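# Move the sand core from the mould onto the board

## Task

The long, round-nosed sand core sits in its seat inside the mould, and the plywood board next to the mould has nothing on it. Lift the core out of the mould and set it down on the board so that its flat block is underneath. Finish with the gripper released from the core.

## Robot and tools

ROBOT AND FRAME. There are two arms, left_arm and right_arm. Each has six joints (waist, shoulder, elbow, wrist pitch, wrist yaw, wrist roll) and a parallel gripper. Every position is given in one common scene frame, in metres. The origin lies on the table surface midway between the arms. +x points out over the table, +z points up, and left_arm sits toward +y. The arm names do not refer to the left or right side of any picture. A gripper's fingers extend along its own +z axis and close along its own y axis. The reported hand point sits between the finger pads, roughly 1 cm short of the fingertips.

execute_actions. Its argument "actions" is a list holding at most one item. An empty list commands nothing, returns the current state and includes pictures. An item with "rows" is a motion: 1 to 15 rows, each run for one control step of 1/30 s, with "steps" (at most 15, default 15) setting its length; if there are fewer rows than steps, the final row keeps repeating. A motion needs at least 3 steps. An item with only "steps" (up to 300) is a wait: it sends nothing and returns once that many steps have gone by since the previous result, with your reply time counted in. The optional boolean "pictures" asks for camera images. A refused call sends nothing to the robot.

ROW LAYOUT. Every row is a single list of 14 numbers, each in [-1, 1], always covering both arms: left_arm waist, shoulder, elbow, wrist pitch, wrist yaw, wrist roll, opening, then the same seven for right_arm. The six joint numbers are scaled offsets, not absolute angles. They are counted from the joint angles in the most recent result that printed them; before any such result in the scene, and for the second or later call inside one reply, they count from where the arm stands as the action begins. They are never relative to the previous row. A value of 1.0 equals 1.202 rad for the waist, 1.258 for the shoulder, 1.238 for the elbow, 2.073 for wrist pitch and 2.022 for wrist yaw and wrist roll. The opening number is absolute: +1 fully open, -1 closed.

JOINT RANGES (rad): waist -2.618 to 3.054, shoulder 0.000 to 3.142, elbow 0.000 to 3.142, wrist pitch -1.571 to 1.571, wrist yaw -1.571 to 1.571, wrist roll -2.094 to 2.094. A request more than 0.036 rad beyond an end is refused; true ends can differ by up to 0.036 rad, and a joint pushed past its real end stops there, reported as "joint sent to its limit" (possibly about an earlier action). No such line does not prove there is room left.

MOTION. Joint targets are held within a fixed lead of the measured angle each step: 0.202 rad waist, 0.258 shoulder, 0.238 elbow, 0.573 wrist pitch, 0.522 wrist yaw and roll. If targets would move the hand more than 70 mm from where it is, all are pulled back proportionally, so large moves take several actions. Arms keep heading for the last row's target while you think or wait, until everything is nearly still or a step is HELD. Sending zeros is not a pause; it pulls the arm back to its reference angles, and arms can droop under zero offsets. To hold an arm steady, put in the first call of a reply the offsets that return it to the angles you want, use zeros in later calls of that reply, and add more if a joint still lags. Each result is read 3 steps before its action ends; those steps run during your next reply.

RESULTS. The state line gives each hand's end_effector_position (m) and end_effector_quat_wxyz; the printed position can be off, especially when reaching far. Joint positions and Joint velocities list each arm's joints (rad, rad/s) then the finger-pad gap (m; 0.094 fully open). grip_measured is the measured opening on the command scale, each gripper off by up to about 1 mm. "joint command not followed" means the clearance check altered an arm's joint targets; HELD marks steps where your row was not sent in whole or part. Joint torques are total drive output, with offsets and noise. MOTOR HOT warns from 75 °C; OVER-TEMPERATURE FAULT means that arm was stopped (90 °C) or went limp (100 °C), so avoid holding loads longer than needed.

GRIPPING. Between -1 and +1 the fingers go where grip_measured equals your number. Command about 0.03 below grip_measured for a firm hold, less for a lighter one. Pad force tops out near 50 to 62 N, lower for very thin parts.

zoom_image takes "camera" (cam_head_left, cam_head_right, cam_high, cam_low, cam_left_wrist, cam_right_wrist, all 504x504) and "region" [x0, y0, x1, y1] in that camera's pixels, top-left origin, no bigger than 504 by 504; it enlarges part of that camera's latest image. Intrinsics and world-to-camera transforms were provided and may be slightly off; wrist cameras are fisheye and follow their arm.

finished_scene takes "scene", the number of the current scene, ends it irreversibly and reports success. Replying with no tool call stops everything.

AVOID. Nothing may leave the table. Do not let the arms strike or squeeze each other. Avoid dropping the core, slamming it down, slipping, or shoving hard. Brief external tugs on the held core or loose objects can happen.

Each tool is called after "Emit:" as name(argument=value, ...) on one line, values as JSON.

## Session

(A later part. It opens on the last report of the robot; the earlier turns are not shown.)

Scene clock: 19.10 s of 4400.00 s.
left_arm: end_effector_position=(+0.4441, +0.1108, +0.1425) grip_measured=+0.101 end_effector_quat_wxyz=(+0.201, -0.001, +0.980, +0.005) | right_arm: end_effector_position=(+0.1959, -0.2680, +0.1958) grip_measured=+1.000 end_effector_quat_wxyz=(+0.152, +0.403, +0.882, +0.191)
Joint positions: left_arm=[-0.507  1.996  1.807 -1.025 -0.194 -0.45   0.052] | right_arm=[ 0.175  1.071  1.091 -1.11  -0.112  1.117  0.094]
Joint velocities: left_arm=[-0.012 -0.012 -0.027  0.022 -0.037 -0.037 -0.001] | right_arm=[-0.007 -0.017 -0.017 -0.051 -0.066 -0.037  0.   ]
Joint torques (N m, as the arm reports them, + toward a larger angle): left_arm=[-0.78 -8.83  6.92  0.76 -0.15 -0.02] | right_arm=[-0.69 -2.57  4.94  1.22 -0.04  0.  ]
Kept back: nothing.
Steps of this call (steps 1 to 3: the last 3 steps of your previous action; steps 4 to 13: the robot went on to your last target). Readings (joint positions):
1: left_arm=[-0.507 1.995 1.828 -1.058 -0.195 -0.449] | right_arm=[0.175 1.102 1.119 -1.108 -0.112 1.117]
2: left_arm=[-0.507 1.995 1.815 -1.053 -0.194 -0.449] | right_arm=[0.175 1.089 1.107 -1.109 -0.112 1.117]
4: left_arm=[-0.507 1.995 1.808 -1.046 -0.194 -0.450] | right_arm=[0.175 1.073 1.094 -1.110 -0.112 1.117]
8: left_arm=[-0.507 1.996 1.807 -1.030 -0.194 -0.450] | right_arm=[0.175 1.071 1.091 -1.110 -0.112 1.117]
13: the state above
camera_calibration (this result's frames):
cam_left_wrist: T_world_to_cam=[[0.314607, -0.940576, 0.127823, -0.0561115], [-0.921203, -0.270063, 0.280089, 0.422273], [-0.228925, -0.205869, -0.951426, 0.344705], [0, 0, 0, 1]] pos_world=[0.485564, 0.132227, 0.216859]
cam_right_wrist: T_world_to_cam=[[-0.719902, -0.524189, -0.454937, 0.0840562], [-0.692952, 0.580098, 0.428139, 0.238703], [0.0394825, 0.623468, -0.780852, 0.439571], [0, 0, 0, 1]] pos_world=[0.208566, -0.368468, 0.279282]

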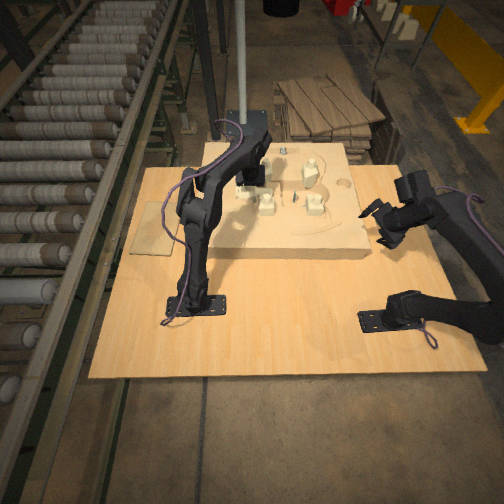

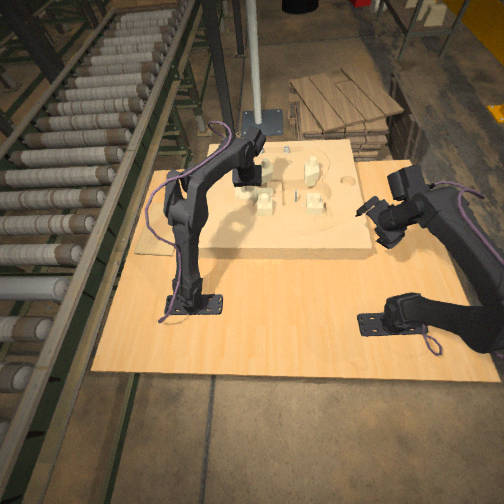

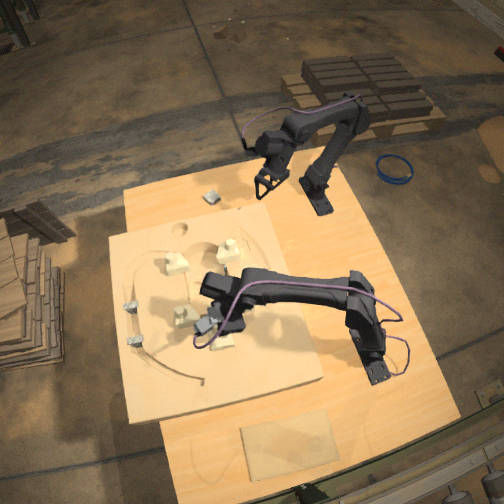

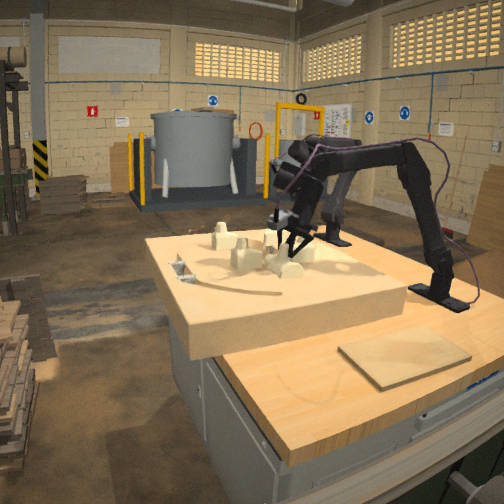

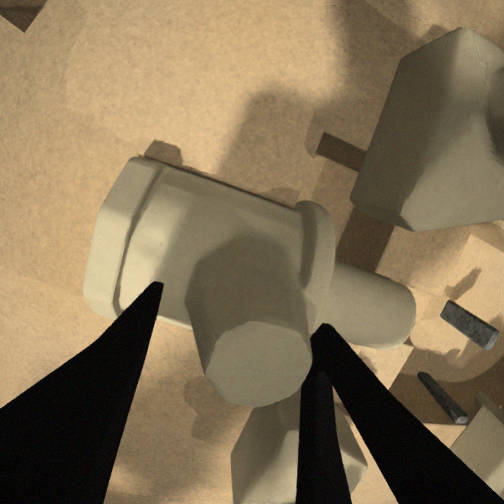

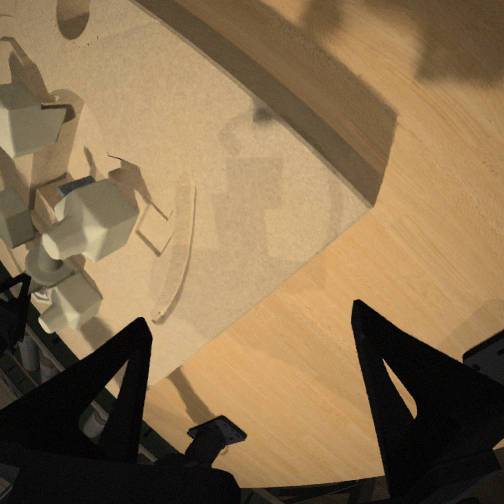

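Emit:
execute_actions(actions=[{"rows":[
[-0.0075,-0.003,-0.004,0.009,-0.001,0,0.05,-0.005,-0.014,-0.007,0.002,0,0,1],
[-0.0075,-0.003,-0.002,0.010,0.001,0,0.0,-0.003,-0.011,-0.004,0.002,0,0,1],
[-0.0075,-0.003,0.000,0.011,0.003,0,-0.05,-0.001,-0.008,-0.001,0.002,0,0,1],
[-0.0075,-0.003,0.002,0.012,0.0045,0,-0.1,0,-0.005,0.002,0.002,0,0,1],
[-0.0075,-0.003,0.004,0.012,0.0045,0,-0.15,0,-0.005,0.003,0.002,0,0,1],
[-0.0075,-0.003,0.006,0.012,0.0045,0,-0.19,0,-0.005,0.003,0.002,0,0,1],
[-0.0075,-0.003,0.006,0.012,0.0045,0,-0.23,0,-0.005,0.003,0.002,0,0,1],
[-0.0075,-0.003,0.006,0.012,0.0045,0,-0.26,0,-0.005,0.003,0.002,0,0,1],
[-0.0075,-0.003,0.006,0.012,0.0045,0,-0.29,0,-0.005,0.003,0.002,0,0,1],
[-0.0075,-0.003,0.006,0.012,0.0045,0,-0.31,0,-0.005,0.003,0.002,0,0,1],
[-0.0075,-0.003,0.006,0.012,0.0045,0,-0.33,0,-0.005,0.003,0.002,0,0,1],
[-0.0075,-0.003,0.006,0.012,0.0045,0,-0.35,0,-0.005,0.003,0.002,0,0,1],
[-0.0075,-0.003,0.006,0.012,0.0045,0,-0.37,0,-0.005,0.003,0.002,0,0,1],
[-0.0075,-0.003,0.006,0.012,0.0045,0,-0.39,0,-0.005,0.003,0.002,0,0,1],
[-0.0075,-0.003,0.006,0.012,0.0045,0,-0.41,0,-0.005,0.003,0.002,0,0,1]
],"steps":15}])

Emit:
execute_actions(actions=[{"steps":8}], pictures=true)

Scene clock: 20.37 s of 4400.00 s.
left_arm: end_effector_position=(+0.4454, +0.1086, +0.1430) grip_measured=-0.284 end_effector_quat_wxyz=(+0.203, -0.000, +0.979, -0.000) | right_arm: end_effector_position=(+0.1959, -0.2680, +0.1958) grip_measured=+1.000 end_effector_quat_wxyz=(+0.152, +0.403, +0.882, +0.191)
Joint positions: left_arm=[-0.507  1.996  1.807 -1.016 -0.186 -0.45   0.034] | right_arm=[ 0.175  1.071  1.091 -1.11  -0.112  1.117  0.094]
Joint velocities: left_arm=[-0.002 -0.002 -0.017 -0.095 -0.037 -0.022  0.   ] | right_arm=[ 0.002  0.017 -0.002 -0.051 -0.11  -0.007  0.   ]
Joint torques (N m, as the arm reports them, + toward a larger angle): left_arm=[-0.77 -8.86  8.35  0.79 -0.09 -0.01] | right_arm=[-0.02 -1.57  6.07  1.24 -0.03  0.  ]
Steps of this call (steps 1 to 26: the robot went on to your last target; steps 27 to 38: the first 12 steps of this action). Readings (joint positions):
27: left_arm=[-0.507 1.996 1.807 -1.021 -0.194 -0.450] | right_arm=[0.175 1.071 1.091 -1.110 -0.112 1.117]
28: left_arm=[-0.507 1.996 1.807 -1.020 -0.193 -0.450] | right_arm=[0.175 1.071 1.091 -1.110 -0.112 1.117]
30: left_arm=[-0.507 1.996 1.807 -1.019 -0.190 -0.450] | right_arm=[0.175 1.071 1.091 -1.110 -0.112 1.117]
34: left_arm=[-0.507 1.996 1.807 -1.016 -0.186 -0.450] | right_arm=[0.175 1.071 1.091 -1.110 -0.112 1.117]
38: the state above

Scene clock: 20.63 s of 4400.00 s.
left_arm: end_effector_position=(+0.4454, +0.1086, +0.1430) grip_measured=-0.284 end_effector_quat_wxyz=(+0.203, -0.000, +0.979, -0.000) | right_arm: end_effector_position=(+0.1959, -0.2680, +0.1958) grip_measured=+1.000 end_effector_quat_wxyz=(+0.152, +0.403, +0.882, +0.191)
Joint positions: left_arm=[-0.507  1.996  1.807 -1.016 -0.186 -0.45   0.034] | right_arm=[ 0.175  1.071  1.091 -1.11  -0.112  1.117  0.094]
Joint velocities: left_arm=[ 0.012 -0.022 -0.027 -0.095 -0.051 -0.051  0.001] | right_arm=[ 0.002 -0.002 -0.017  0.007  0.007 -0.037  0.   ]
Joint torques (N m, as the arm reports them, + toward a larger angle): left_arm=[-0.77 -8.86  8.35  0.78 -0.1  -0.01] | right_arm=[-0.03 -1.53  6.08  1.24 -0.04  0.  ]
Kept back: nothing.
Steps of this call (steps 1 to 3: the last 3 steps of your previous action; steps 4 to 8: the robot went on to your last target). Readings (joint positions):
1: left_arm=[-0.507 1.996 1.807 -1.016 -0.186 -0.450] | right_arm=[0.175 1.071 1.091 -1.110 -0.112 1.117]
2: left_arm=[-0.507 1.996 1.807 -1.016 -0.186 -0.450] | right_arm=[0.175 1.071 1.091 -1.110 -0.112 1.117]
4: left_arm=[-0.507 1.996 1.807 -1.016 -0.186 -0.450] | right_arm=[0.175 1.071 1.091 -1.110 -0.112 1.117]
8: the state above
camera_calibration (this result's frames):
cam_left_wrist: T_world_to_cam=[[0.311368, -0.940033, 0.139237, -0.0588983], [-0.923158, -0.264453, 0.279004, 0.423066], [-0.225452, -0.215411, -0.950142, 0.344315], [0, 0, 0, 1]] pos_world=[0.486523, 0.130684, 0.217312]
cam_right_wrist: T_world_to_cam=[[-0.719902, -0.524189, -0.454937, 0.0840562], [-0.692952, 0.580098, 0.428139, 0.238703], [0.0394825, 0.623468, -0.780852, 0.439571], [0, 0, 0, 1]] pos_world=[0.208566, -0.368468, 0.279282]

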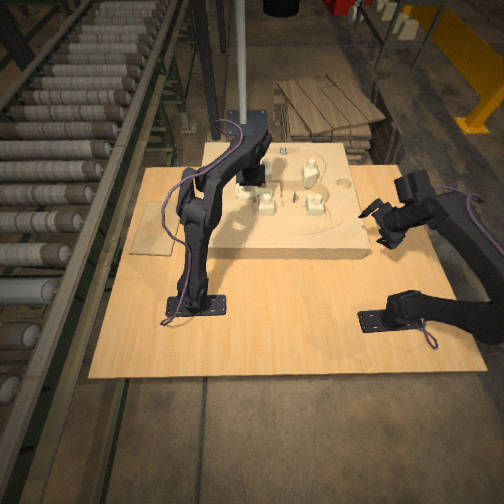

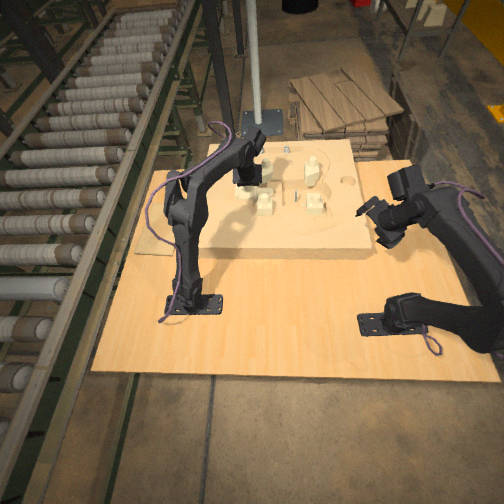

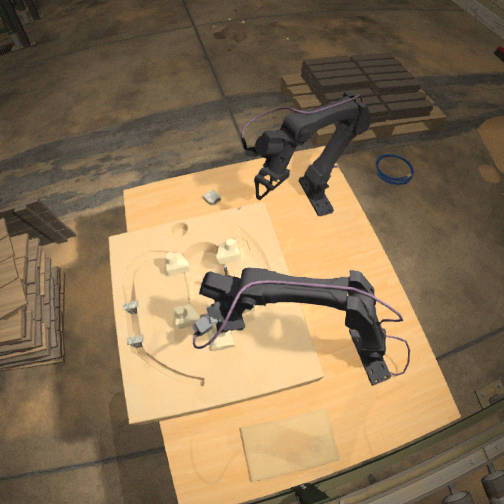

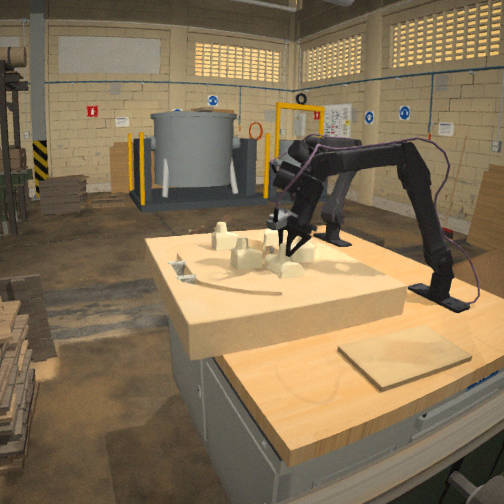

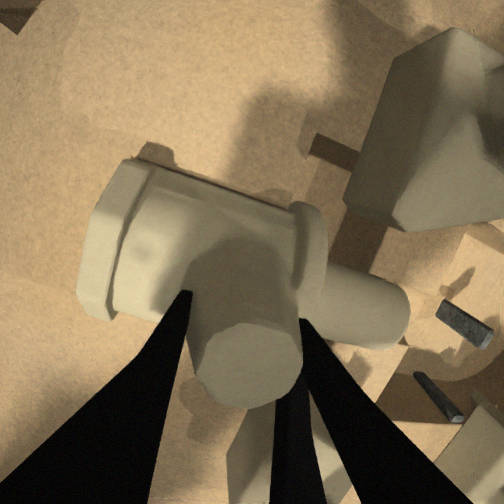

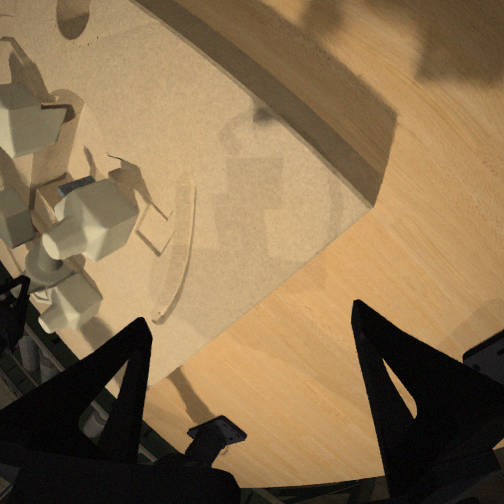

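Emit:
execute_actions(actions=[{"rows":[
[-0.006,-0.004,0.012,0.011,0,0,-0.37,0,-0.005,0.003,0.002,0,0,1],
[-0.004,-0.004,0.020,0.014,-0.001,0,-0.37,0,-0.005,0.003,0.002,0,0,1],
[-0.002,-0.004,0.028,0.015,-0.002,0,-0.37,0,-0.005,0.003,0.002,0,0,1],
[-0.001,-0.004,0.036,0.012,-0.003,0,-0.37,0,-0.005,0.003,0.002,0,0,1],
[0,-0.004,0.043,0.006,-0.004,0,-0.37,0,-0.005,0.003,0.002,0,0,1],
[0,-0.004,0.051,-0.003,-0.005,0,-0.37,0,-0.005,0.003,0.002,0,0,1],
[0,-0.004,0.062,-0.013,-0.006,0,-0.37,0,-0.005,0.003,0.002,0,0,1],
[0,-0.004,0.077,-0.023,-0.006,0,-0.37,0,-0.005,0.003,0.002,0,0,1],
[0,-0.004,0.096,-0.033,-0.006,0,-0.37,0,-0.005,0.003,0.002,0,0,1],
[0,-0.004,0.115,-0.042,-0.006,0,-0.37,0,-0.005,0.003,0.002,0,0,1],
[0,-0.004,0.134,-0.048,-0.006,0,-0.37,0,-0.005,0.003,0.002,0,0,1],
[0,-0.004,0.151,-0.053,-0.006,0,-0.37,0,-0.005,0.003,0.002,0,0,1],
[0,-0.004,0.164,-0.054,-0.006,0,-0.37,0,-0.005,0.003,0.002,0,0,1],
[0,-0.004,0.172,-0.054,-0.006,0,-0.37,0,-0.005,0.003,0.002,0,0,1],
[0,-0.004,0.175,-0.054,-0.006,0,-0.37,0,-0.005,0.003,0.002,0,0,1]
],"steps":15}])

Emit:
execute_actions(actions=[{"steps":12}], pictures=true)

Scene clock: 22.33 s of 4400.00 s.
left_arm: end_effector_position=(+0.4458, +0.1072, +0.1495) grip_measured=-0.284 end_effector_quat_wxyz=(+0.187, +0.000, +0.982, +0.004) | right_arm: end_effector_position=(+0.1959, -0.2680, +0.1958) grip_measured=+1.000 end_effector_quat_wxyz=(+0.152, +0.403, +0.882, +0.191)
Joint positions: left_arm=[-0.507  2.036  1.903 -1.104 -0.18  -0.452  0.034] | right_arm=[ 0.175  1.071  1.091 -1.11  -0.112  1.117  0.094]
Joint velocities: left_arm=[-0.002  0.183  0.52  -0.432  0.037 -0.007 -0.   ] | right_arm=[ 0.007 -0.002  0.002 -0.037  0.037 -0.022  0.   ]
Joint torques (N m, as the arm reports them, + toward a larger angle): left_arm=[ -0.01 -12.65  13.11   1.    -0.33   0.02] | right_arm=[ 0.   -1.56  6.06  1.24 -0.04 -0.01]
Steps of this call (steps 1 to 15: the robot went on to your last target; steps 16 to 39: nothing new was sent; steps 40 to 51: the first 12 steps of this action). Readings (joint positions):
40: left_arm=[-0.507 1.996 1.807 -1.015 -0.186 -0.450] | right_arm=[0.175 1.071 1.091 -1.110 -0.112 1.117]
41: left_arm=[-0.507 1.996 1.807 -1.015 -0.186 -0.450] | right_arm=[0.175 1.071 1.091 -1.110 -0.112 1.117]
43: left_arm=[-0.507 1.996 1.809 -1.016 -0.186 -0.450] | right_arm=[0.175 1.071 1.091 -1.110 -0.112 1.117]
47: left_arm=[-0.507 2.010 1.837 -1.044 -0.185 -0.452] | right_arm=[0.175 1.071 1.091 -1.110 -0.112 1.117]
51: the state above

Scene clock: 22.73 s of 4400.00 s.
left_arm: end_effector_position=(+0.4453, +0.1059, +0.1652) grip_measured=-0.284 end_effector_quat_wxyz=(+0.187, +0.001, +0.982, +0.000) | right_arm: end_effector_position=(+0.1959, -0.2680, +0.1958) grip_measured=+1.000 end_effector_quat_wxyz=(+0.152, +0.403, +0.882, +0.191)
Joint positions: left_arm=[-0.507  2.043  1.976 -1.167 -0.172 -0.452  0.034] | right_arm=[ 0.175  1.071  1.091 -1.11  -0.112  1.117  0.094]
Joint velocities: left_arm=[ 0.012 -0.012 -0.007 -0.022  0.037  0.022  0.002] | right_arm=[ 0.002 -0.007 -0.002 -0.066 -0.037  0.007  0.   ]
Joint torques (N m, as the arm reports them, + toward a larger angle): left_arm=[  0.06 -12.42  12.02   1.04  -0.37   0.01] | right_arm=[-0.04 -1.55  6.06  1.24 -0.03 -0.01]
Kept back: nothing.
Steps of this call (steps 1 to 3: the last 3 steps of your previous action; steps 4 to 12: the robot went on to your last target). Readings (joint positions):
1: left_arm=[-0.507 2.041 1.921 -1.118 -0.180 -0.452] | right_arm=[0.175 1.071 1.091 -1.110 -0.112 1.117]
2: left_arm=[-0.507 2.043 1.937 -1.130 -0.179 -0.452] | right_arm=[0.175 1.071 1.091 -1.110 -0.112 1.117]
4: left_arm=[-0.507 2.043 1.960 -1.147 -0.176 -0.452] | right_arm=[0.175 1.071 1.091 -1.110 -0.112 1.117]
8: left_arm=[-0.507 2.043 1.976 -1.154 -0.174 -0.452] | right_arm=[0.175 1.071 1.091 -1.110 -0.112 1.117]
12: the state above
camera_calibration (this result's frames):
cam_left_wrist: T_world_to_cam=[[0.313421, -0.940903, 0.128332, -0.063554], [-0.914342, -0.262521, 0.30832, 0.407092], [-0.256409, -0.213973, -0.942587, 0.377149], [0, 0, 0, 1]] pos_world=[0.488845, 0.127771, 0.238137]
cam_right_wrist: T_world_to_cam=[[-0.719902, -0.524189, -0.454937, 0.0840562], [-0.692952, 0.580098, 0.428139, 0.238703], [0.0394825, 0.623468, -0.780852, 0.439571], [0, 0, 0, 1]] pos_world=[0.208566, -0.368468, 0.279282]

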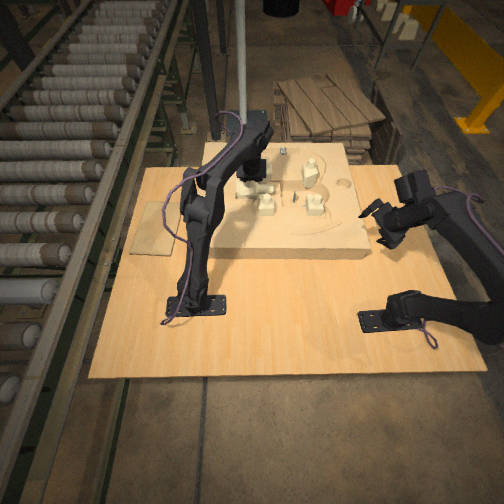

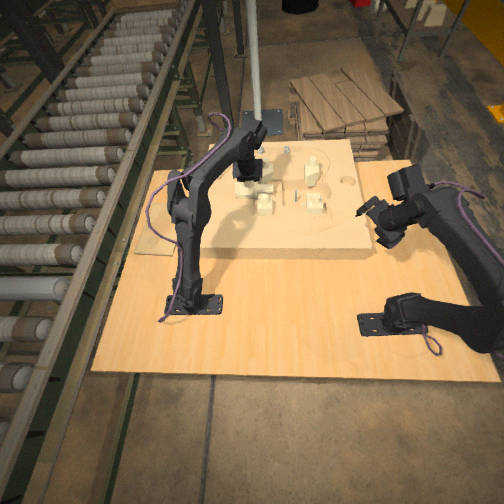

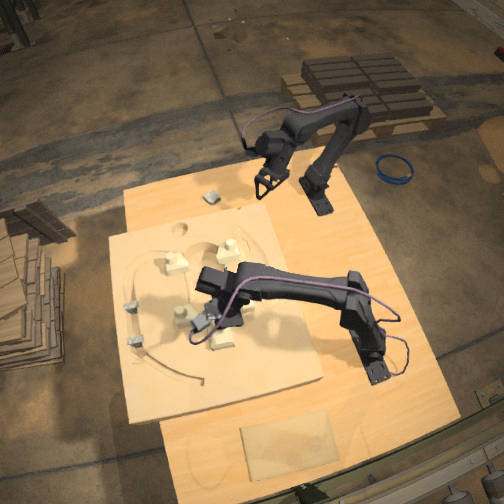

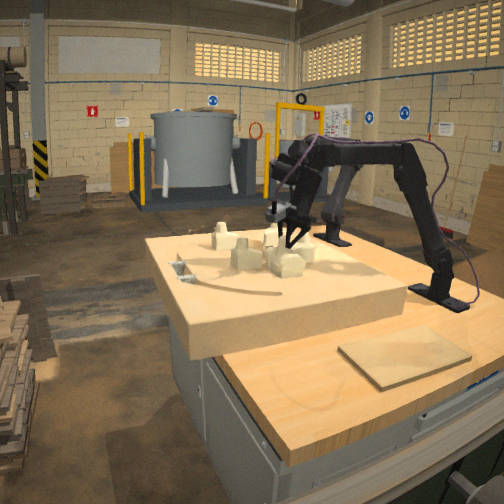

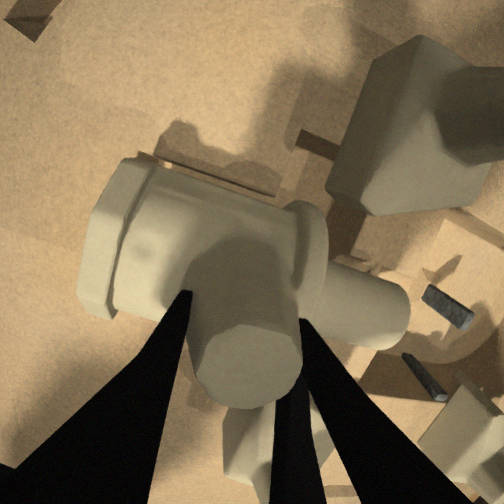

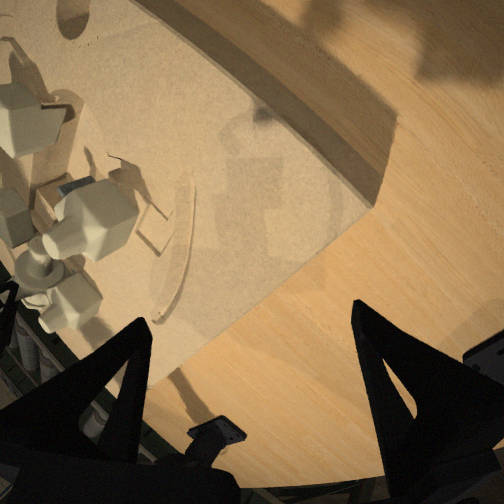

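Emit:
zoom_image(camera="cam_low", region=[245, 190, 345, 290])

Region (245, 190, 345, 290) of cam_low's 504x504 image, scaled by 5.040, with more detail than that image has.

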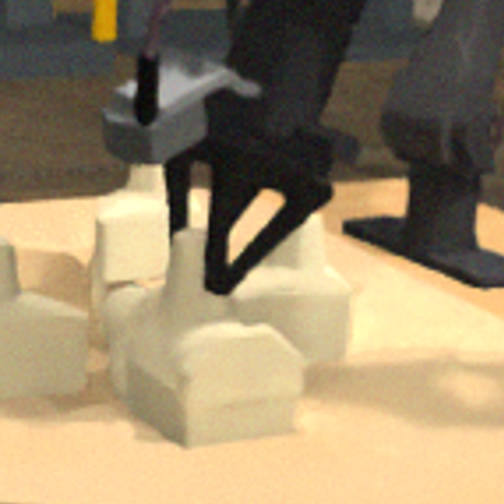

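Emit:
execute_actions(actions=[{"rows":[
[0,-0.042,0.039,0.016,-0.014,0,-0.37,0,-0.005,0.003,0.002,0,0,1],
[0,-0.043,0.044,0.012,-0.015,0,-0.37,0,-0.005,0.003,0.002,0,0,1],
[0,-0.044,0.051,0.007,-0.017,0,-0.37,0,-0.005,0.003,0.002,0,0,1],
[0,-0.045,0.060,0.001,-0.019,0,-0.37,0,-0.005,0.003,0.002,0,0,1],
[0,-0.045,0.071,-0.005,-0.021,0,-0.37,0,-0.005,0.003,0.002,0,0,1],
[0,-0.045,0.084,-0.011,-0.022,0,-0.37,0,-0.005,0.003,0.002,0,0,1],
[0,-0.045,0.097,-0.017,-0.023,0,-0.37,0,-0.005,0.003,0.002,0,0,1],
[0,-0.045,0.111,-0.023,-0.024,0,-0.37,0,-0.005,0.003,0.002,0,0,1],
[0,-0.045,0.124,-0.028,-0.024,0,-0.37,0,-0.005,0.003,0.002,0,0,1],
[0,-0.045,0.137,-0.032,-0.024,0,-0.37,0,-0.005,0.003,0.002,0,0,1],
[0,-0.045,0.148,-0.035,-0.024,0,-0.37,0,-0.005,0.003,0.002,0,0,1],
[0,-0.045,0.157,-0.037,-0.024,0,-0.37,0,-0.005,0.003,0.002,0,0,1],
[0,-0.045,0.164,-0.039,-0.024,0,-0.37,0,-0.005,0.003,0.002,0,0,1],
[0,-0.045,0.169,-0.039,-0.024,0,-0.37,0,-0.005,0.003,0.002,0,0,1],
[0,-0.045,0.170,-0.039,-0.024,0,-0.37,0,-0.005,0.003,0.002,0,0,1]
],"steps":15}])

Emit:
execute_actions(actions=[{"steps":10}], pictures=true)

Scene clock: 24.03 s of 4400.00 s.
left_arm: end_effector_position=(+0.4448, +0.1074, +0.1970) grip_measured=-0.284 end_effector_quat_wxyz=(+0.200, -0.001, +0.980, -0.003) | right_arm: end_effector_position=(+0.1959, -0.2680, +0.1958) grip_measured=+1.000 end_effector_quat_wxyz=(+0.152, +0.403, +0.882, +0.191)
Joint positions: left_arm=[-0.507  2.043  2.096 -1.262 -0.178 -0.452  0.034] | right_arm=[ 0.175  1.071  1.091 -1.11  -0.112  1.117  0.094]
Joint velocities: left_arm=[ 0.017 -0.007  0.427 -0.242 -0.051  0.007 -0.001] | right_arm=[-0.007 -0.022  0.002  0.007 -0.022  0.037  0.   ]
Joint torques (N m, as the arm reports them, + toward a larger angle): left_arm=[  0.03 -12.54  11.8    1.13  -0.49  -0.01] | right_arm=[-0.02 -1.56  6.06  1.24 -0.04 -0.01]
Steps of this call (steps 1 to 27: the robot went on to your last target; steps 28 to 39: the first 12 steps of this action). Readings (joint positions):
28: left_arm=[-0.507 2.043 1.976 -1.168 -0.172 -0.452] | right_arm=[0.175 1.071 1.091 -1.110 -0.112 1.117]
29: left_arm=[-0.507 2.043 1.976 -1.169 -0.172 -0.452] | right_arm=[0.175 1.071 1.091 -1.110 -0.112 1.117]
31: left_arm=[-0.507 2.043 1.982 -1.177 -0.172 -0.452] | right_arm=[0.175 1.071 1.091 -1.110 -0.112 1.117]
35: left_arm=[-0.507 2.043 2.027 -1.216 -0.177 -0.452] | right_arm=[0.175 1.071 1.091 -1.110 -0.112 1.117]
39: the state above

Scene clock: 24.37 s of 4400.00 s.
left_arm: end_effector_position=(+0.4439, +0.1085, +0.2080) grip_measured=-0.284 end_effector_quat_wxyz=(+0.204, -0.001, +0.979, -0.003) | right_arm: end_effector_position=(+0.1959, -0.2680, +0.1958) grip_measured=+1.000 end_effector_quat_wxyz=(+0.152, +0.403, +0.882, +0.191)
Joint positions: left_arm=[-0.507  2.043  2.138 -1.295 -0.182 -0.452  0.034] | right_arm=[ 0.175  1.071  1.091 -1.11  -0.112  1.117  0.094]
Joint velocities: left_arm=[-0.022 -0.002  0.012 -0.154 -0.051  0.037  0.   ] | right_arm=[ 0.012  0.007 -0.017 -0.081  0.066  0.007  0.   ]
Joint torques (N m, as the arm reports them, + toward a larger angle): left_arm=[  0.03 -12.49  11.76   1.24  -0.5   -0.01] | right_arm=[-0.02 -1.55  6.08  1.23 -0.03  0.  ]
Kept back: nothing.
Steps of this call (steps 1 to 3: the last 3 steps of your previous action; steps 4 to 10: the robot went on to your last target). Readings (joint positions):
1: left_arm=[-0.507 2.043 2.110 -1.268 -0.179 -0.452] | right_arm=[0.175 1.071 1.091 -1.110 -0.112 1.117]
2: left_arm=[-0.507 2.043 2.122 -1.273 -0.180 -0.452] | right_arm=[0.175 1.071 1.091 -1.110 -0.112 1.117]
4: left_arm=[-0.507 2.043 2.135 -1.278 -0.181 -0.452] | right_arm=[0.175 1.071 1.091 -1.110 -0.112 1.117]
8: left_arm=[-0.507 2.043 2.138 -1.287 -0.182 -0.452] | right_arm=[0.175 1.071 1.091 -1.110 -0.112 1.117]
10: the state above
camera_calibration (this result's frames):
cam_left_wrist: T_world_to_cam=[[0.311833, -0.938739, 0.146729, -0.0694956], [-0.923719, -0.263363, 0.278178, 0.403887], [-0.222494, -0.222282, -0.949256, 0.405024], [0, 0, 0, 1]] pos_world=[0.484865, 0.13116, 0.282316]
cam_right_wrist: T_world_to_cam=[[-0.719902, -0.524189, -0.454937, 0.0840562], [-0.692952, 0.580098, 0.428139, 0.238703], [0.0394825, 0.623468, -0.780852, 0.439571], [0, 0, 0, 1]] pos_world=[0.208566, -0.368468, 0.279282]

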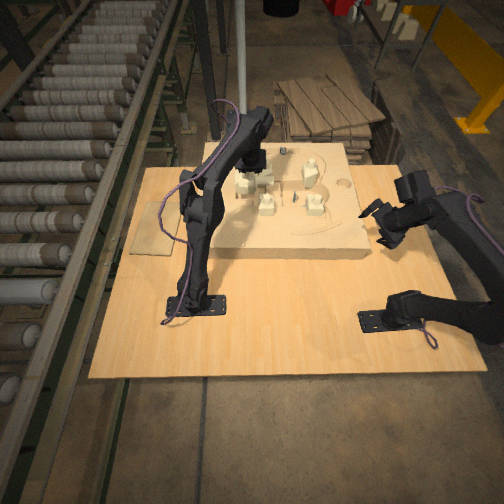

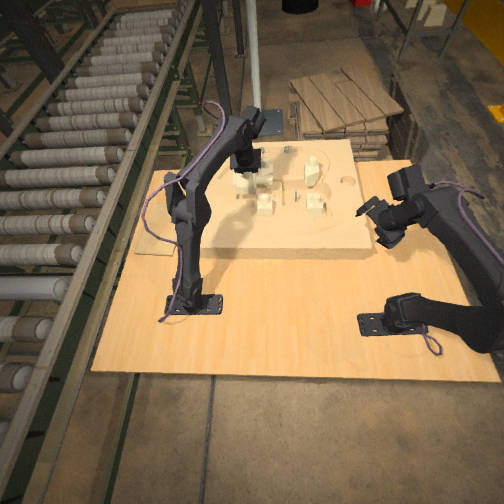

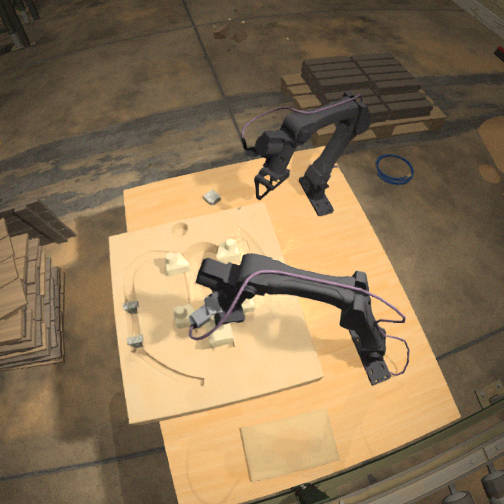

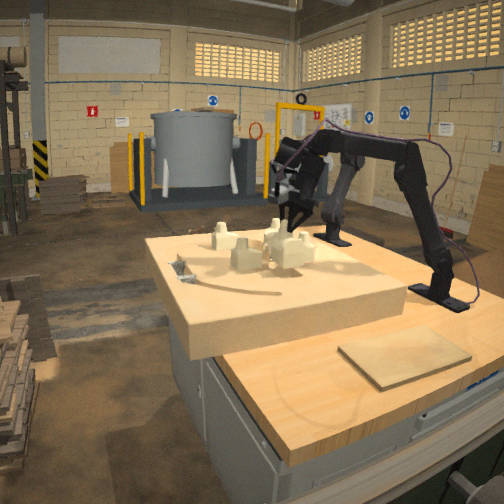

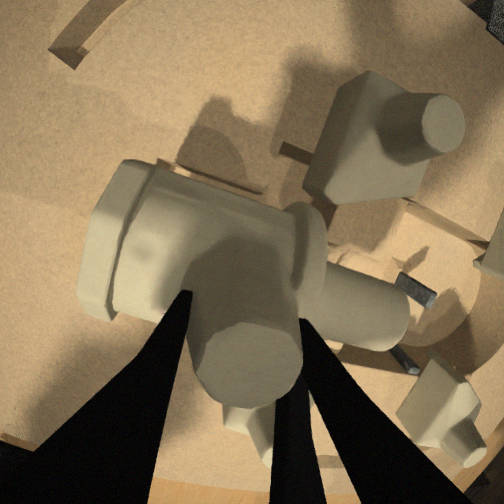

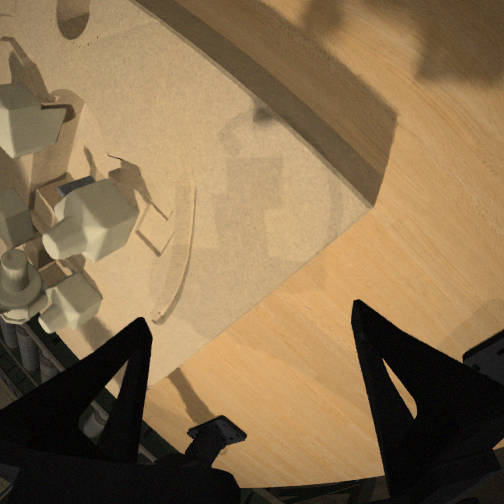

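Emit:
zoom_image(camera="cam_low", region=[245, 190, 345, 290])

Emit:
zoom_image(camera="cam_head_left", region=[110, 140, 310, 280])

Emit:
zoom_image(camera="cam_low", region=[320, 270, 490, 410])

Region (245, 190, 345, 290) of cam_low's 504x504 image, scaled by 5.040, with more detail than that image has.

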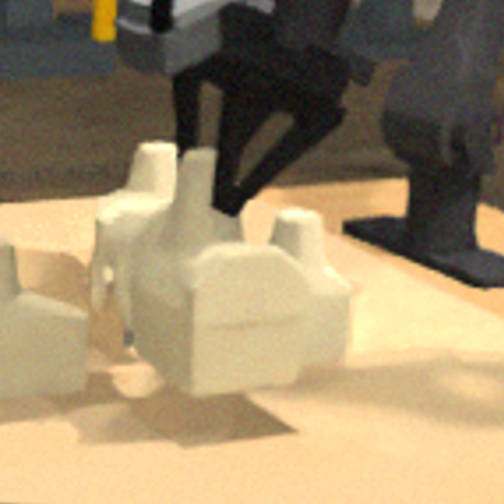

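Region (110, 140, 310, 280) of cam_head_left's 504x504 image, scaled by 2.520, with more detail than that image has; it fills the top 353 rows of this view, and the rest is white.

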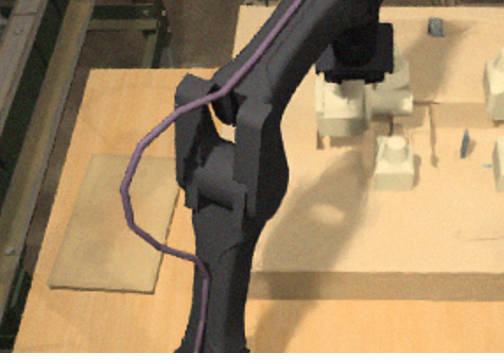

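Region (320, 270, 490, 410) of cam_low's 504x504 image, scaled by 2.965, with more detail than that image has; it fills the top 415 rows of this view, and the rest is white.

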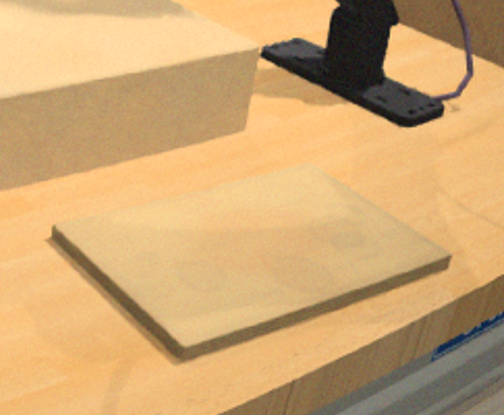

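Emit:
execute_actions(actions=[], pictures=false)

Scene clock: 28.67 s of 4400.00 s.
left_arm: end_effector_position=(+0.4422, +0.1094, +0.2073) grip_measured=-0.284 end_effector_quat_wxyz=(+0.201, -0.001, +0.980, -0.001) | right_arm: end_effector_position=(+0.1959, -0.2680, +0.1958) grip_measured=+1.000 end_effector_quat_wxyz=(+0.152, +0.403, +0.882, +0.191)
Joint positions: left_arm=[-0.507  2.043  2.138 -1.303 -0.182 -0.452  0.034] | right_arm=[ 0.175  1.071  1.091 -1.11  -0.112  1.117  0.094]
Joint velocities: left_arm=[ 0.012 -0.007  0.002  0.081  0.051 -0.022 -0.001] | right_arm=[ 0.007 -0.002 -0.017  0.007 -0.022  0.022  0.   ]
Joint torques (N m, as the arm reports them, + toward a larger angle): left_arm=[  0.03 -12.49  11.79   1.17  -0.49  -0.01] | right_arm=[-0.02 -1.57  6.09  1.24 -0.03 -0.01]
Kept back: nothing.
Steps of this call (steps 1 to 30: the robot went on to your last target; steps 31 to 90: nothing new was sent; then 1.30 s passed at rest). Readings (joint positions):
1: left_arm=[-0.507 2.043 2.138 -1.298 -0.182 -0.452] | right_arm=[0.175 1.071 1.091 -1.110 -0.112 1.117]
2: left_arm=[-0.507 2.043 2.138 -1.300 -0.182 -0.452] | right_arm=[0.175 1.071 1.091 -1.110 -0.112 1.117]
4: left_arm=[-0.507 2.043 2.138 -1.302 -0.182 -0.452] | right_arm=[0.175 1.071 1.091 -1.110 -0.112 1.117]
8: left_arm=[-0.507 2.043 2.138 -1.303 -0.182 -0.452] | right_arm=[0.175 1.071 1.091 -1.110 -0.112 1.117]
90: the state above
All arms were judged still, so your last target was given up. Only a new action makes them travel on or press farther. Fingers that are still opening or closing keep moving.

Emit:
execute_actions(actions=[{"rows":[
[0.007,-0.052,0.036,0.024,-0.019,-0.001,-0.37,0,-0.005,0.003,0.002,0,0,1],
[0.016,-0.059,0.032,0.020,-0.019,-0.002,-0.37,0,-0.005,0.003,0.002,0,0,1],
[0.027,-0.065,0.027,0.016,-0.019,-0.003,-0.37,0,-0.005,0.003,0.002,0,0,1],
[0.037,-0.069,0.021,0.0135,-0.020,-0.005,-0.37,0,-0.005,0.003,0.002,0,0,1],
[0.048,-0.075,0.015,0.011,-0.021,-0.008,-0.37,0,-0.005,0.003,0.002,0,0,1],
[0.061,-0.081,0.009,0.007,-0.022,-0.012,-0.37,0,-0.005,0.003,0.002,0,0,1],
[0.075,-0.088,0.003,0.004,-0.024,-0.017,-0.37,0,-0.005,0.003,0.002,0,0,1],
[0.090,-0.095,-0.001,0,-0.026,-0.024,-0.37,0,-0.005,0.003,0.002,0,0,1],
[0.106,-0.102,-0.006,-0.004,-0.028,-0.031,-0.37,0,-0.005,0.003,0.002,0,0,1],
[0.124,-0.111,-0.012,-0.008,-0.031,-0.040,-0.37,0,-0.005,0.003,0.002,0,0,1],
[0.143,-0.120,-0.018,-0.012,-0.034,-0.049,-0.37,0,-0.005,0.003,0.002,0,0,1],
[0.163,-0.128,-0.026,-0.016,-0.037,-0.059,-0.37,0,-0.005,0.003,0.002,0,0,1],
[0.185,-0.138,-0.034,-0.020,-0.041,-0.070,-0.37,0,-0.005,0.003,0.002,0,0,1],
[0.206,-0.147,-0.042,-0.024,-0.045,-0.082,-0.37,0,-0.005,0.003,0.002,0,0,1],
[0.229,-0.157,-0.052,-0.028,-0.049,-0.094,-0.37,0,-0.005,0.003,0.002,0,0,1]
],"steps":15}])

Emit:
execute_actions(actions=[{"rows":[
[0.075,-0.081,-0.017,0.005,-0.040,-0.061,-0.37,0,-0.005,0.003,0.002,0,0,1],
[0.098,-0.091,-0.027,0.001,-0.044,-0.074,-0.37,0,-0.005,0.003,0.002,0,0,1],
[0.123,-0.100,-0.037,-0.003,-0.048,-0.087,-0.37,0,-0.005,0.003,0.002,0,0,1],
[0.147,-0.110,-0.048,-0.007,-0.053,-0.101,-0.37,0,-0.005,0.003,0.002,0,0,1],
[0.172,-0.118,-0.058,-0.010,-0.057,-0.115,-0.37,0,-0.005,0.003,0.002,0,0,1],
[0.197,-0.128,-0.069,-0.014,-0.062,-0.129,-0.37,0,-0.005,0.003,0.002,0,0,1],
[0.222,-0.136,-0.080,-0.017,-0.066,-0.143,-0.37,0,-0.005,0.003,0.002,0,0,1],
[0.246,-0.144,-0.091,-0.020,-0.070,-0.156,-0.37,0,-0.005,0.003,0.002,0,0,1],
[0.271,-0.151,-0.101,-0.021,-0.075,-0.169,-0.37,0,-0.005,0.003,0.002,0,0,1],
[0.294,-0.159,-0.112,-0.018,-0.079,-0.182,-0.37,0,-0.005,0.003,0.002,0,0,1],
[0.318,-0.165,-0.124,-0.013,-0.083,-0.194,-0.37,0,-0.005,0.003,0.002,0,0,1],
[0.340,-0.172,-0.140,-0.006,-0.087,-0.206,-0.37,0,-0.005,0.003,0.002,0,0,1],
[0.362,-0.178,-0.160,0.003,-0.090,-0.217,-0.37,0,-0.005,0.003,0.002,0,0,1],
[0.383,-0.184,-0.183,0.015,-0.094,-0.227,-0.37,0,-0.005,0.003,0.002,0,0,1],
[0.403,-0.191,-0.209,0.026,-0.097,-0.237,-0.37,0,-0.005,0.003,0.002,0,0,1]
],"steps":15}])

Emit:
execute_actions(actions=[{"rows":[
[0.067,-0.063,-0.067,0.070,-0.044,-0.053,-0.37,0,-0.005,0.003,0.002,0,0,1],
[0.085,-0.068,-0.097,0.084,-0.046,-0.061,-0.37,0,-0.005,0.003,0.002,0,0,1],
[0.101,-0.073,-0.127,0.097,-0.048,-0.067,-0.37,0,-0.005,0.003,0.002,0,0,1],
[0.117,-0.076,-0.157,0.110,-0.050,-0.072,-0.37,0,-0.005,0.003,0.002,0,0,1],
[0.130,-0.080,-0.186,0.121,-0.051,-0.077,-0.37,0,-0.005,0.003,0.002,0,0,1],
[0.143,-0.083,-0.214,0.132,-0.052,-0.080,-0.37,0,-0.005,0.003,0.002,0,0,1],
[0.154,-0.086,-0.239,0.141,-0.053,-0.081,-0.37,0,-0.005,0.003,0.002,0,0,1],
[0.163,-0.089,-0.261,0.148,-0.053,-0.082,-0.37,0,-0.005,0.003,0.002,0,0,1],
[0.171,-0.091,-0.280,0.153,-0.053,-0.082,-0.37,0,-0.005,0.003,0.002,0,0,1],
[0.177,-0.093,-0.294,0.157,-0.053,-0.082,-0.37,0,-0.005,0.003,0.002,0,0,1],
[0.181,-0.094,-0.305,0.158,-0.053,-0.082,-0.37,0,-0.005,0.003,0.002,0,0,1],
[0.184,-0.095,-0.312,0.158,-0.053,-0.082,-0.37,0,-0.005,0.003,0.002,0,0,1],
[0.185,-0.095,-0.314,0.158,-0.053,-0.082,-0.37,0,-0.005,0.003,0.002,0,0,1],
[0.185,-0.095,-0.314,0.158,-0.053,-0.082,-0.37,0,-0.005,0.003,0.002,0,0,1],
[0.185,-0.095,-0.314,0.158,-0.053,-0.082,-0.37,0,-0.005,0.003,0.002,0,0,1]
],"steps":15}])

Emit:
execute_actions(actions=[{"steps":12}], pictures=true)

Scene clock: 32.73 s of 4400.00 s.
left_arm: end_effector_position=(+0.4431, +0.1768, +0.2176) grip_measured=-0.284 end_effector_quat_wxyz=(+0.191, -0.096, +0.977, +0.010) | right_arm: end_effector_position=(+0.1959, -0.2680, +0.1958) grip_measured=+1.000 end_effector_quat_wxyz=(+0.152, +0.403, +0.882, +0.191)
Joint positions: left_arm=[-0.37   1.979  2.095 -1.345 -0.18  -0.512  0.034] | right_arm=[ 0.175  1.071  1.091 -1.11  -0.112  1.117  0.094]
Joint velocities: left_arm=[ 0.706 -0.359 -0.193 -0.198 -0.051 -0.374 -0.   ] | right_arm=[-0.012 -0.007 -0.002 -0.022  0.007  0.022  0.   ]
Joint torques (N m, as the arm reports them, + toward a larger angle): left_arm=[  1.49 -13.29   9.42   0.95  -0.69  -0.05] | right_arm=[-0.02 -1.55  6.07  1.23 -0.03  0.  ]
Steps of this call (steps 1 to 90: nothing new was sent; then 0.67 s passed at rest; steps 91 to 102: the first 12 steps of this action). Readings (joint positions):
91: left_arm=[-0.507 2.043 2.138 -1.303 -0.182 -0.452] | right_arm=[0.175 1.071 1.091 -1.110 -0.112 1.117]
92: left_arm=[-0.506 2.043 2.138 -1.304 -0.182 -0.452] | right_arm=[0.175 1.071 1.091 -1.110 -0.112 1.117]
94: left_arm=[-0.500 2.042 2.138 -1.308 -0.179 -0.454] | right_arm=[0.175 1.071 1.091 -1.110 -0.112 1.117]
98: left_arm=[-0.456 2.020 2.121 -1.320 -0.172 -0.469] | right_arm=[0.175 1.071 1.091 -1.110 -0.112 1.117]
102: the state above

Scene clock: 33.23 s of 4400.00 s.
left_arm: end_effector_position=(+0.3862, +0.3854, +0.2271) grip_measured=-0.284 end_effector_quat_wxyz=(+0.171, -0.471, +0.861, +0.088) | right_arm: end_effector_position=(+0.1959, -0.2680, +0.1958) grip_measured=+1.000 end_effector_quat_wxyz=(+0.152, +0.403, +0.882, +0.191)
Joint positions: left_arm=[ 0.073  1.801  1.903 -1.419 -0.295 -0.867  0.034] | right_arm=[ 0.175  1.071  1.091 -1.11  -0.112  1.117  0.094]
Joint velocities: left_arm=[ 0.803 -0.276 -0.452 -0.022 -0.227 -0.696 -0.001] | right_arm=[-0.017  0.002  0.002 -0.037 -0.066 -0.022  0.   ]
Joint torques (N m, as the arm reports them, + toward a larger angle): left_arm=[  0.04 -10.89   8.98   0.86  -0.64  -0.02] | right_arm=[-0.02 -1.58  6.06  1.24 -0.04  0.  ]
Steps of this call (steps 1 to 3: the last 3 steps of your previous action; steps 4 to 15: the first 12 steps of this action, its rows measured from where the robot was after step 3). Readings (joint positions):
3: left_arm=[-0.289 1.939 2.070 -1.364 -0.200 -0.561] | right_arm=[0.175 1.071 1.091 -1.110 -0.112 1.117]
4: left_arm=[-0.259 1.925 2.057 -1.367 -0.207 -0.583] | right_arm=[0.175 1.071 1.091 -1.110 -0.112 1.117]
5: left_arm=[-0.229 1.910 2.043 -1.370 -0.214 -0.607] | right_arm=[0.175 1.071 1.091 -1.110 -0.112 1.117]
7: left_arm=[-0.167 1.884 2.016 -1.380 -0.229 -0.657] | right_arm=[0.175 1.071 1.091 -1.110 -0.112 1.117]
11: left_arm=[-0.045 1.840 1.960 -1.405 -0.264 -0.762] | right_arm=[0.175 1.071 1.091 -1.110 -0.112 1.117]
15: the state above

Scene clock: 33.73 s of 4400.00 s.
left_arm: end_effector_position=(+0.3084, +0.4869, +0.1364) grip_measured=-0.284 end_effector_quat_wxyz=(+0.127, -0.669, +0.718, +0.148) | right_arm: end_effector_position=(+0.1959, -0.2680, +0.1958) grip_measured=+1.000 end_effector_quat_wxyz=(+0.152, +0.403, +0.882, +0.191)
Joint positions: left_arm=[ 0.365  1.719  1.443 -1.155 -0.368 -1.086  0.034] | right_arm=[ 0.175  1.071  1.091 -1.11  -0.112  1.117  0.094]
Joint velocities: left_arm=[ 0.134 -0.012 -0.442  0.198  0.022 -0.095 -0.   ] | right_arm=[-0.002 -0.012 -0.012 -0.022 -0.051  0.007  0.   ]
Joint torques (N m, as the arm reports them, + toward a larger angle): left_arm=[  0.1  -10.95  10.92   0.82  -0.8   -0.04] | right_arm=[-0.01 -1.56  6.09  1.24 -0.04  0.  ]
Steps of this call (steps 1 to 3: the last 3 steps of your previous action; steps 4 to 15: the first 12 steps of this action, its rows measured from where the robot was after step 3). Readings (joint positions):
3: left_arm=[0.153 1.769 1.840 -1.397 -0.319 -0.939] | right_arm=[0.175 1.071 1.091 -1.110 -0.112 1.117]
4: left_arm=[0.179 1.756 1.807 -1.378 -0.326 -0.959] | right_arm=[0.175 1.071 1.091 -1.110 -0.112 1.117]
5: left_arm=[0.205 1.743 1.770 -1.353 -0.331 -0.979] | right_arm=[0.175 1.071 1.091 -1.110 -0.112 1.117]
7: left_arm=[0.255 1.726 1.695 -1.303 -0.345 -1.014] | right_arm=[0.175 1.071 1.091 -1.110 -0.112 1.117]
11: left_arm=[0.329 1.719 1.547 -1.209 -0.366 -1.063] | right_arm=[0.175 1.071 1.091 -1.110 -0.112 1.117]
15: the state above

Scene clock: 34.13 s of 4400.00 s.
left_arm: end_effector_position=(+0.3137, +0.4906, +0.1358) grip_measured=-0.284 end_effector_quat_wxyz=(-0.146, +0.677, -0.707, -0.139) | right_arm: end_effector_position=(+0.1959, -0.2680, +0.1958) grip_measured=+1.000 end_effector_quat_wxyz=(+0.152, +0.403, +0.882, +0.191)
Joint positions: left_arm=[ 0.371  1.707  1.421 -1.103 -0.365 -1.1    0.034] | right_arm=[ 0.175  1.071  1.091 -1.11  -0.112  1.117  0.094]
Joint velocities: left_arm=[-0.032 -0.002 -0.017  0.022 -0.022 -0.095 -0.001] | right_arm=[ 0.012  0.007  0.007 -0.007 -0.022 -0.051  0.   ]
Joint torques (N m, as the arm reports them, + toward a larger angle): left_arm=[  0.43 -10.06  10.21   0.6   -0.81  -0.04] | right_arm=[-0.01 -1.58  6.07  1.24 -0.03 -0.01]
Kept back: nothing.
Steps of this call (steps 1 to 3: the last 3 steps of your previous action; steps 4 to 12: the robot went on to your last target). Readings (joint positions):
1: left_arm=[0.369 1.719 1.431 -1.151 -0.368 -1.089] | right_arm=[0.175 1.071 1.091 -1.110 -0.112 1.117]
2: left_arm=[0.370 1.719 1.423 -1.148 -0.368 -1.091] | right_arm=[0.175 1.071 1.091 -1.110 -0.112 1.117]
4: left_arm=[0.371 1.719 1.421 -1.142 -0.367 -1.094] | right_arm=[0.175 1.071 1.091 -1.110 -0.112 1.117]
8: left_arm=[0.371 1.711 1.421 -1.114 -0.365 -1.098] | right_arm=[0.175 1.071 1.091 -1.110 -0.112 1.117]
12: the state above
camera_calibration (this result's frames):
cam_left_wrist: T_world_to_cam=[[0.952647, 0.269912, 0.14004, -0.4527], [0.222895, -0.933108, 0.282183, 0.372677], [0.206837, -0.237606, -0.949085, 0.26524], [0, 0, 0, 1]] pos_world=[0.293334, 0.53296, 0.209969]
cam_right_wrist: T_world_to_cam=[[-0.719902, -0.524189, -0.454937, 0.0840562], [-0.692952, 0.580098, 0.428139, 0.238703], [0.0394825, 0.623468, -0.780852, 0.439571], [0, 0, 0, 1]] pos_world=[0.208566, -0.368468, 0.279282]

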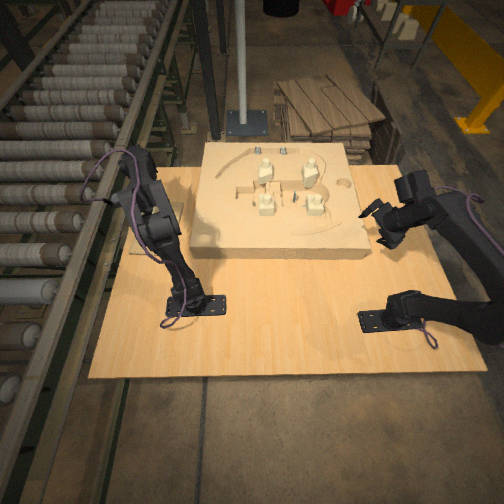

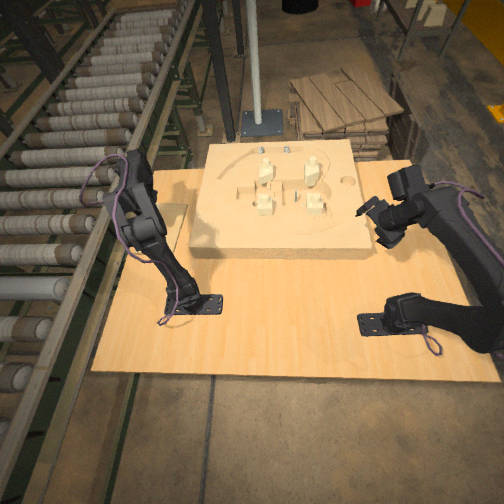

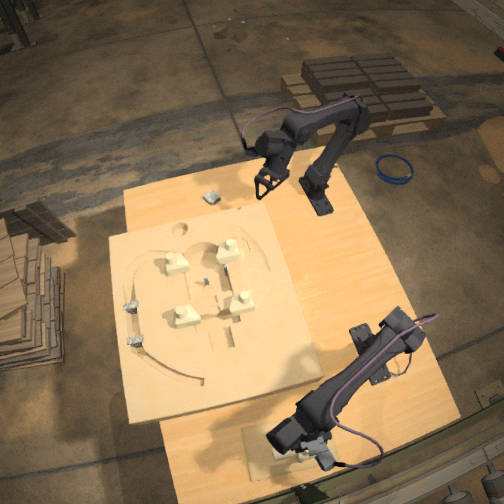

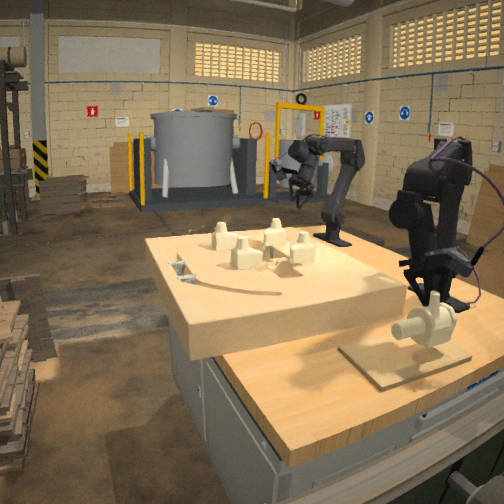

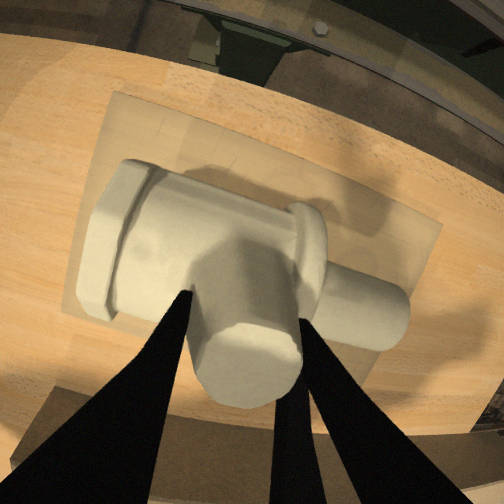

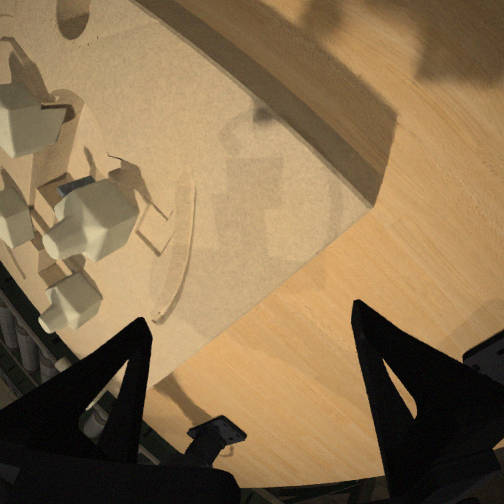

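Emit:
zoom_image(camera="cam_low", region=[370, 260, 490, 380])

Region (370, 260, 490, 380) of cam_low's 504x504 image, scaled by 4.200, with more detail than that image has.

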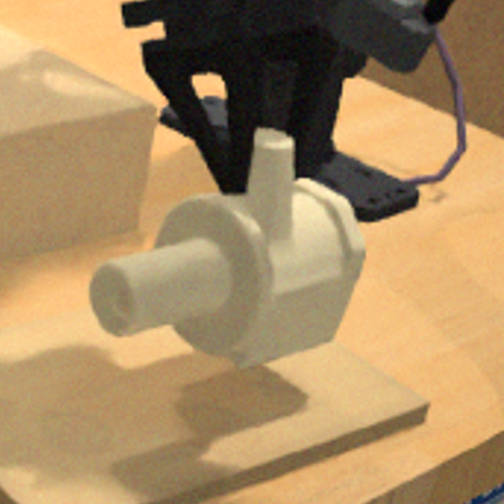

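Emit:
execute_actions(actions=[], pictures=false)

Scene clock: 34.93 s of 4400.00 s.
left_arm: end_effector_position=(+0.3139, +0.4907, +0.1359) grip_measured=-0.284 end_effector_quat_wxyz=(-0.147, +0.678, -0.707, -0.138) | right_arm: end_effector_position=(+0.1959, -0.2680, +0.1958) grip_measured=+1.000 end_effector_quat_wxyz=(+0.152, +0.403, +0.882, +0.191)
Joint positions: left_arm=[ 0.371  1.707  1.421 -1.102 -0.365 -1.101  0.034] | right_arm=[ 0.175  1.071  1.091 -1.11  -0.112  1.117  0.094]
Joint velocities: left_arm=[-0.012 -0.012 -0.002  0.022  0.007 -0.007  0.   ] | right_arm=[ 0.002 -0.017  0.002  0.037 -0.007  0.007  0.   ]
Joint torques (N m, as the arm reports them, + toward a larger angle): left_arm=[  0.43 -10.06  10.2    0.64  -0.81  -0.05] | right_arm=[-0.01 -1.55  6.08  1.24 -0.03  0.  ]
Kept back: nothing.
Steps of this call (steps 1 to 24: the robot went on to your last target). Readings (joint positions):
1: left_arm=[0.371 1.707 1.421 -1.102 -0.365 -1.100] | right_arm=[0.175 1.071 1.091 -1.110 -0.112 1.117]
2: left_arm=[0.371 1.707 1.421 -1.102 -0.365 -1.100] | right_arm=[0.175 1.071 1.091 -1.110 -0.112 1.117]
4: left_arm=[0.371 1.707 1.421 -1.102 -0.365 -1.101] | right_arm=[0.175 1.071 1.091 -1.110 -0.112 1.117]
8: left_arm=[0.371 1.707 1.421 -1.102 -0.365 -1.101] | right_arm=[0.175 1.071 1.091 -1.110 -0.112 1.117]
24: the state above


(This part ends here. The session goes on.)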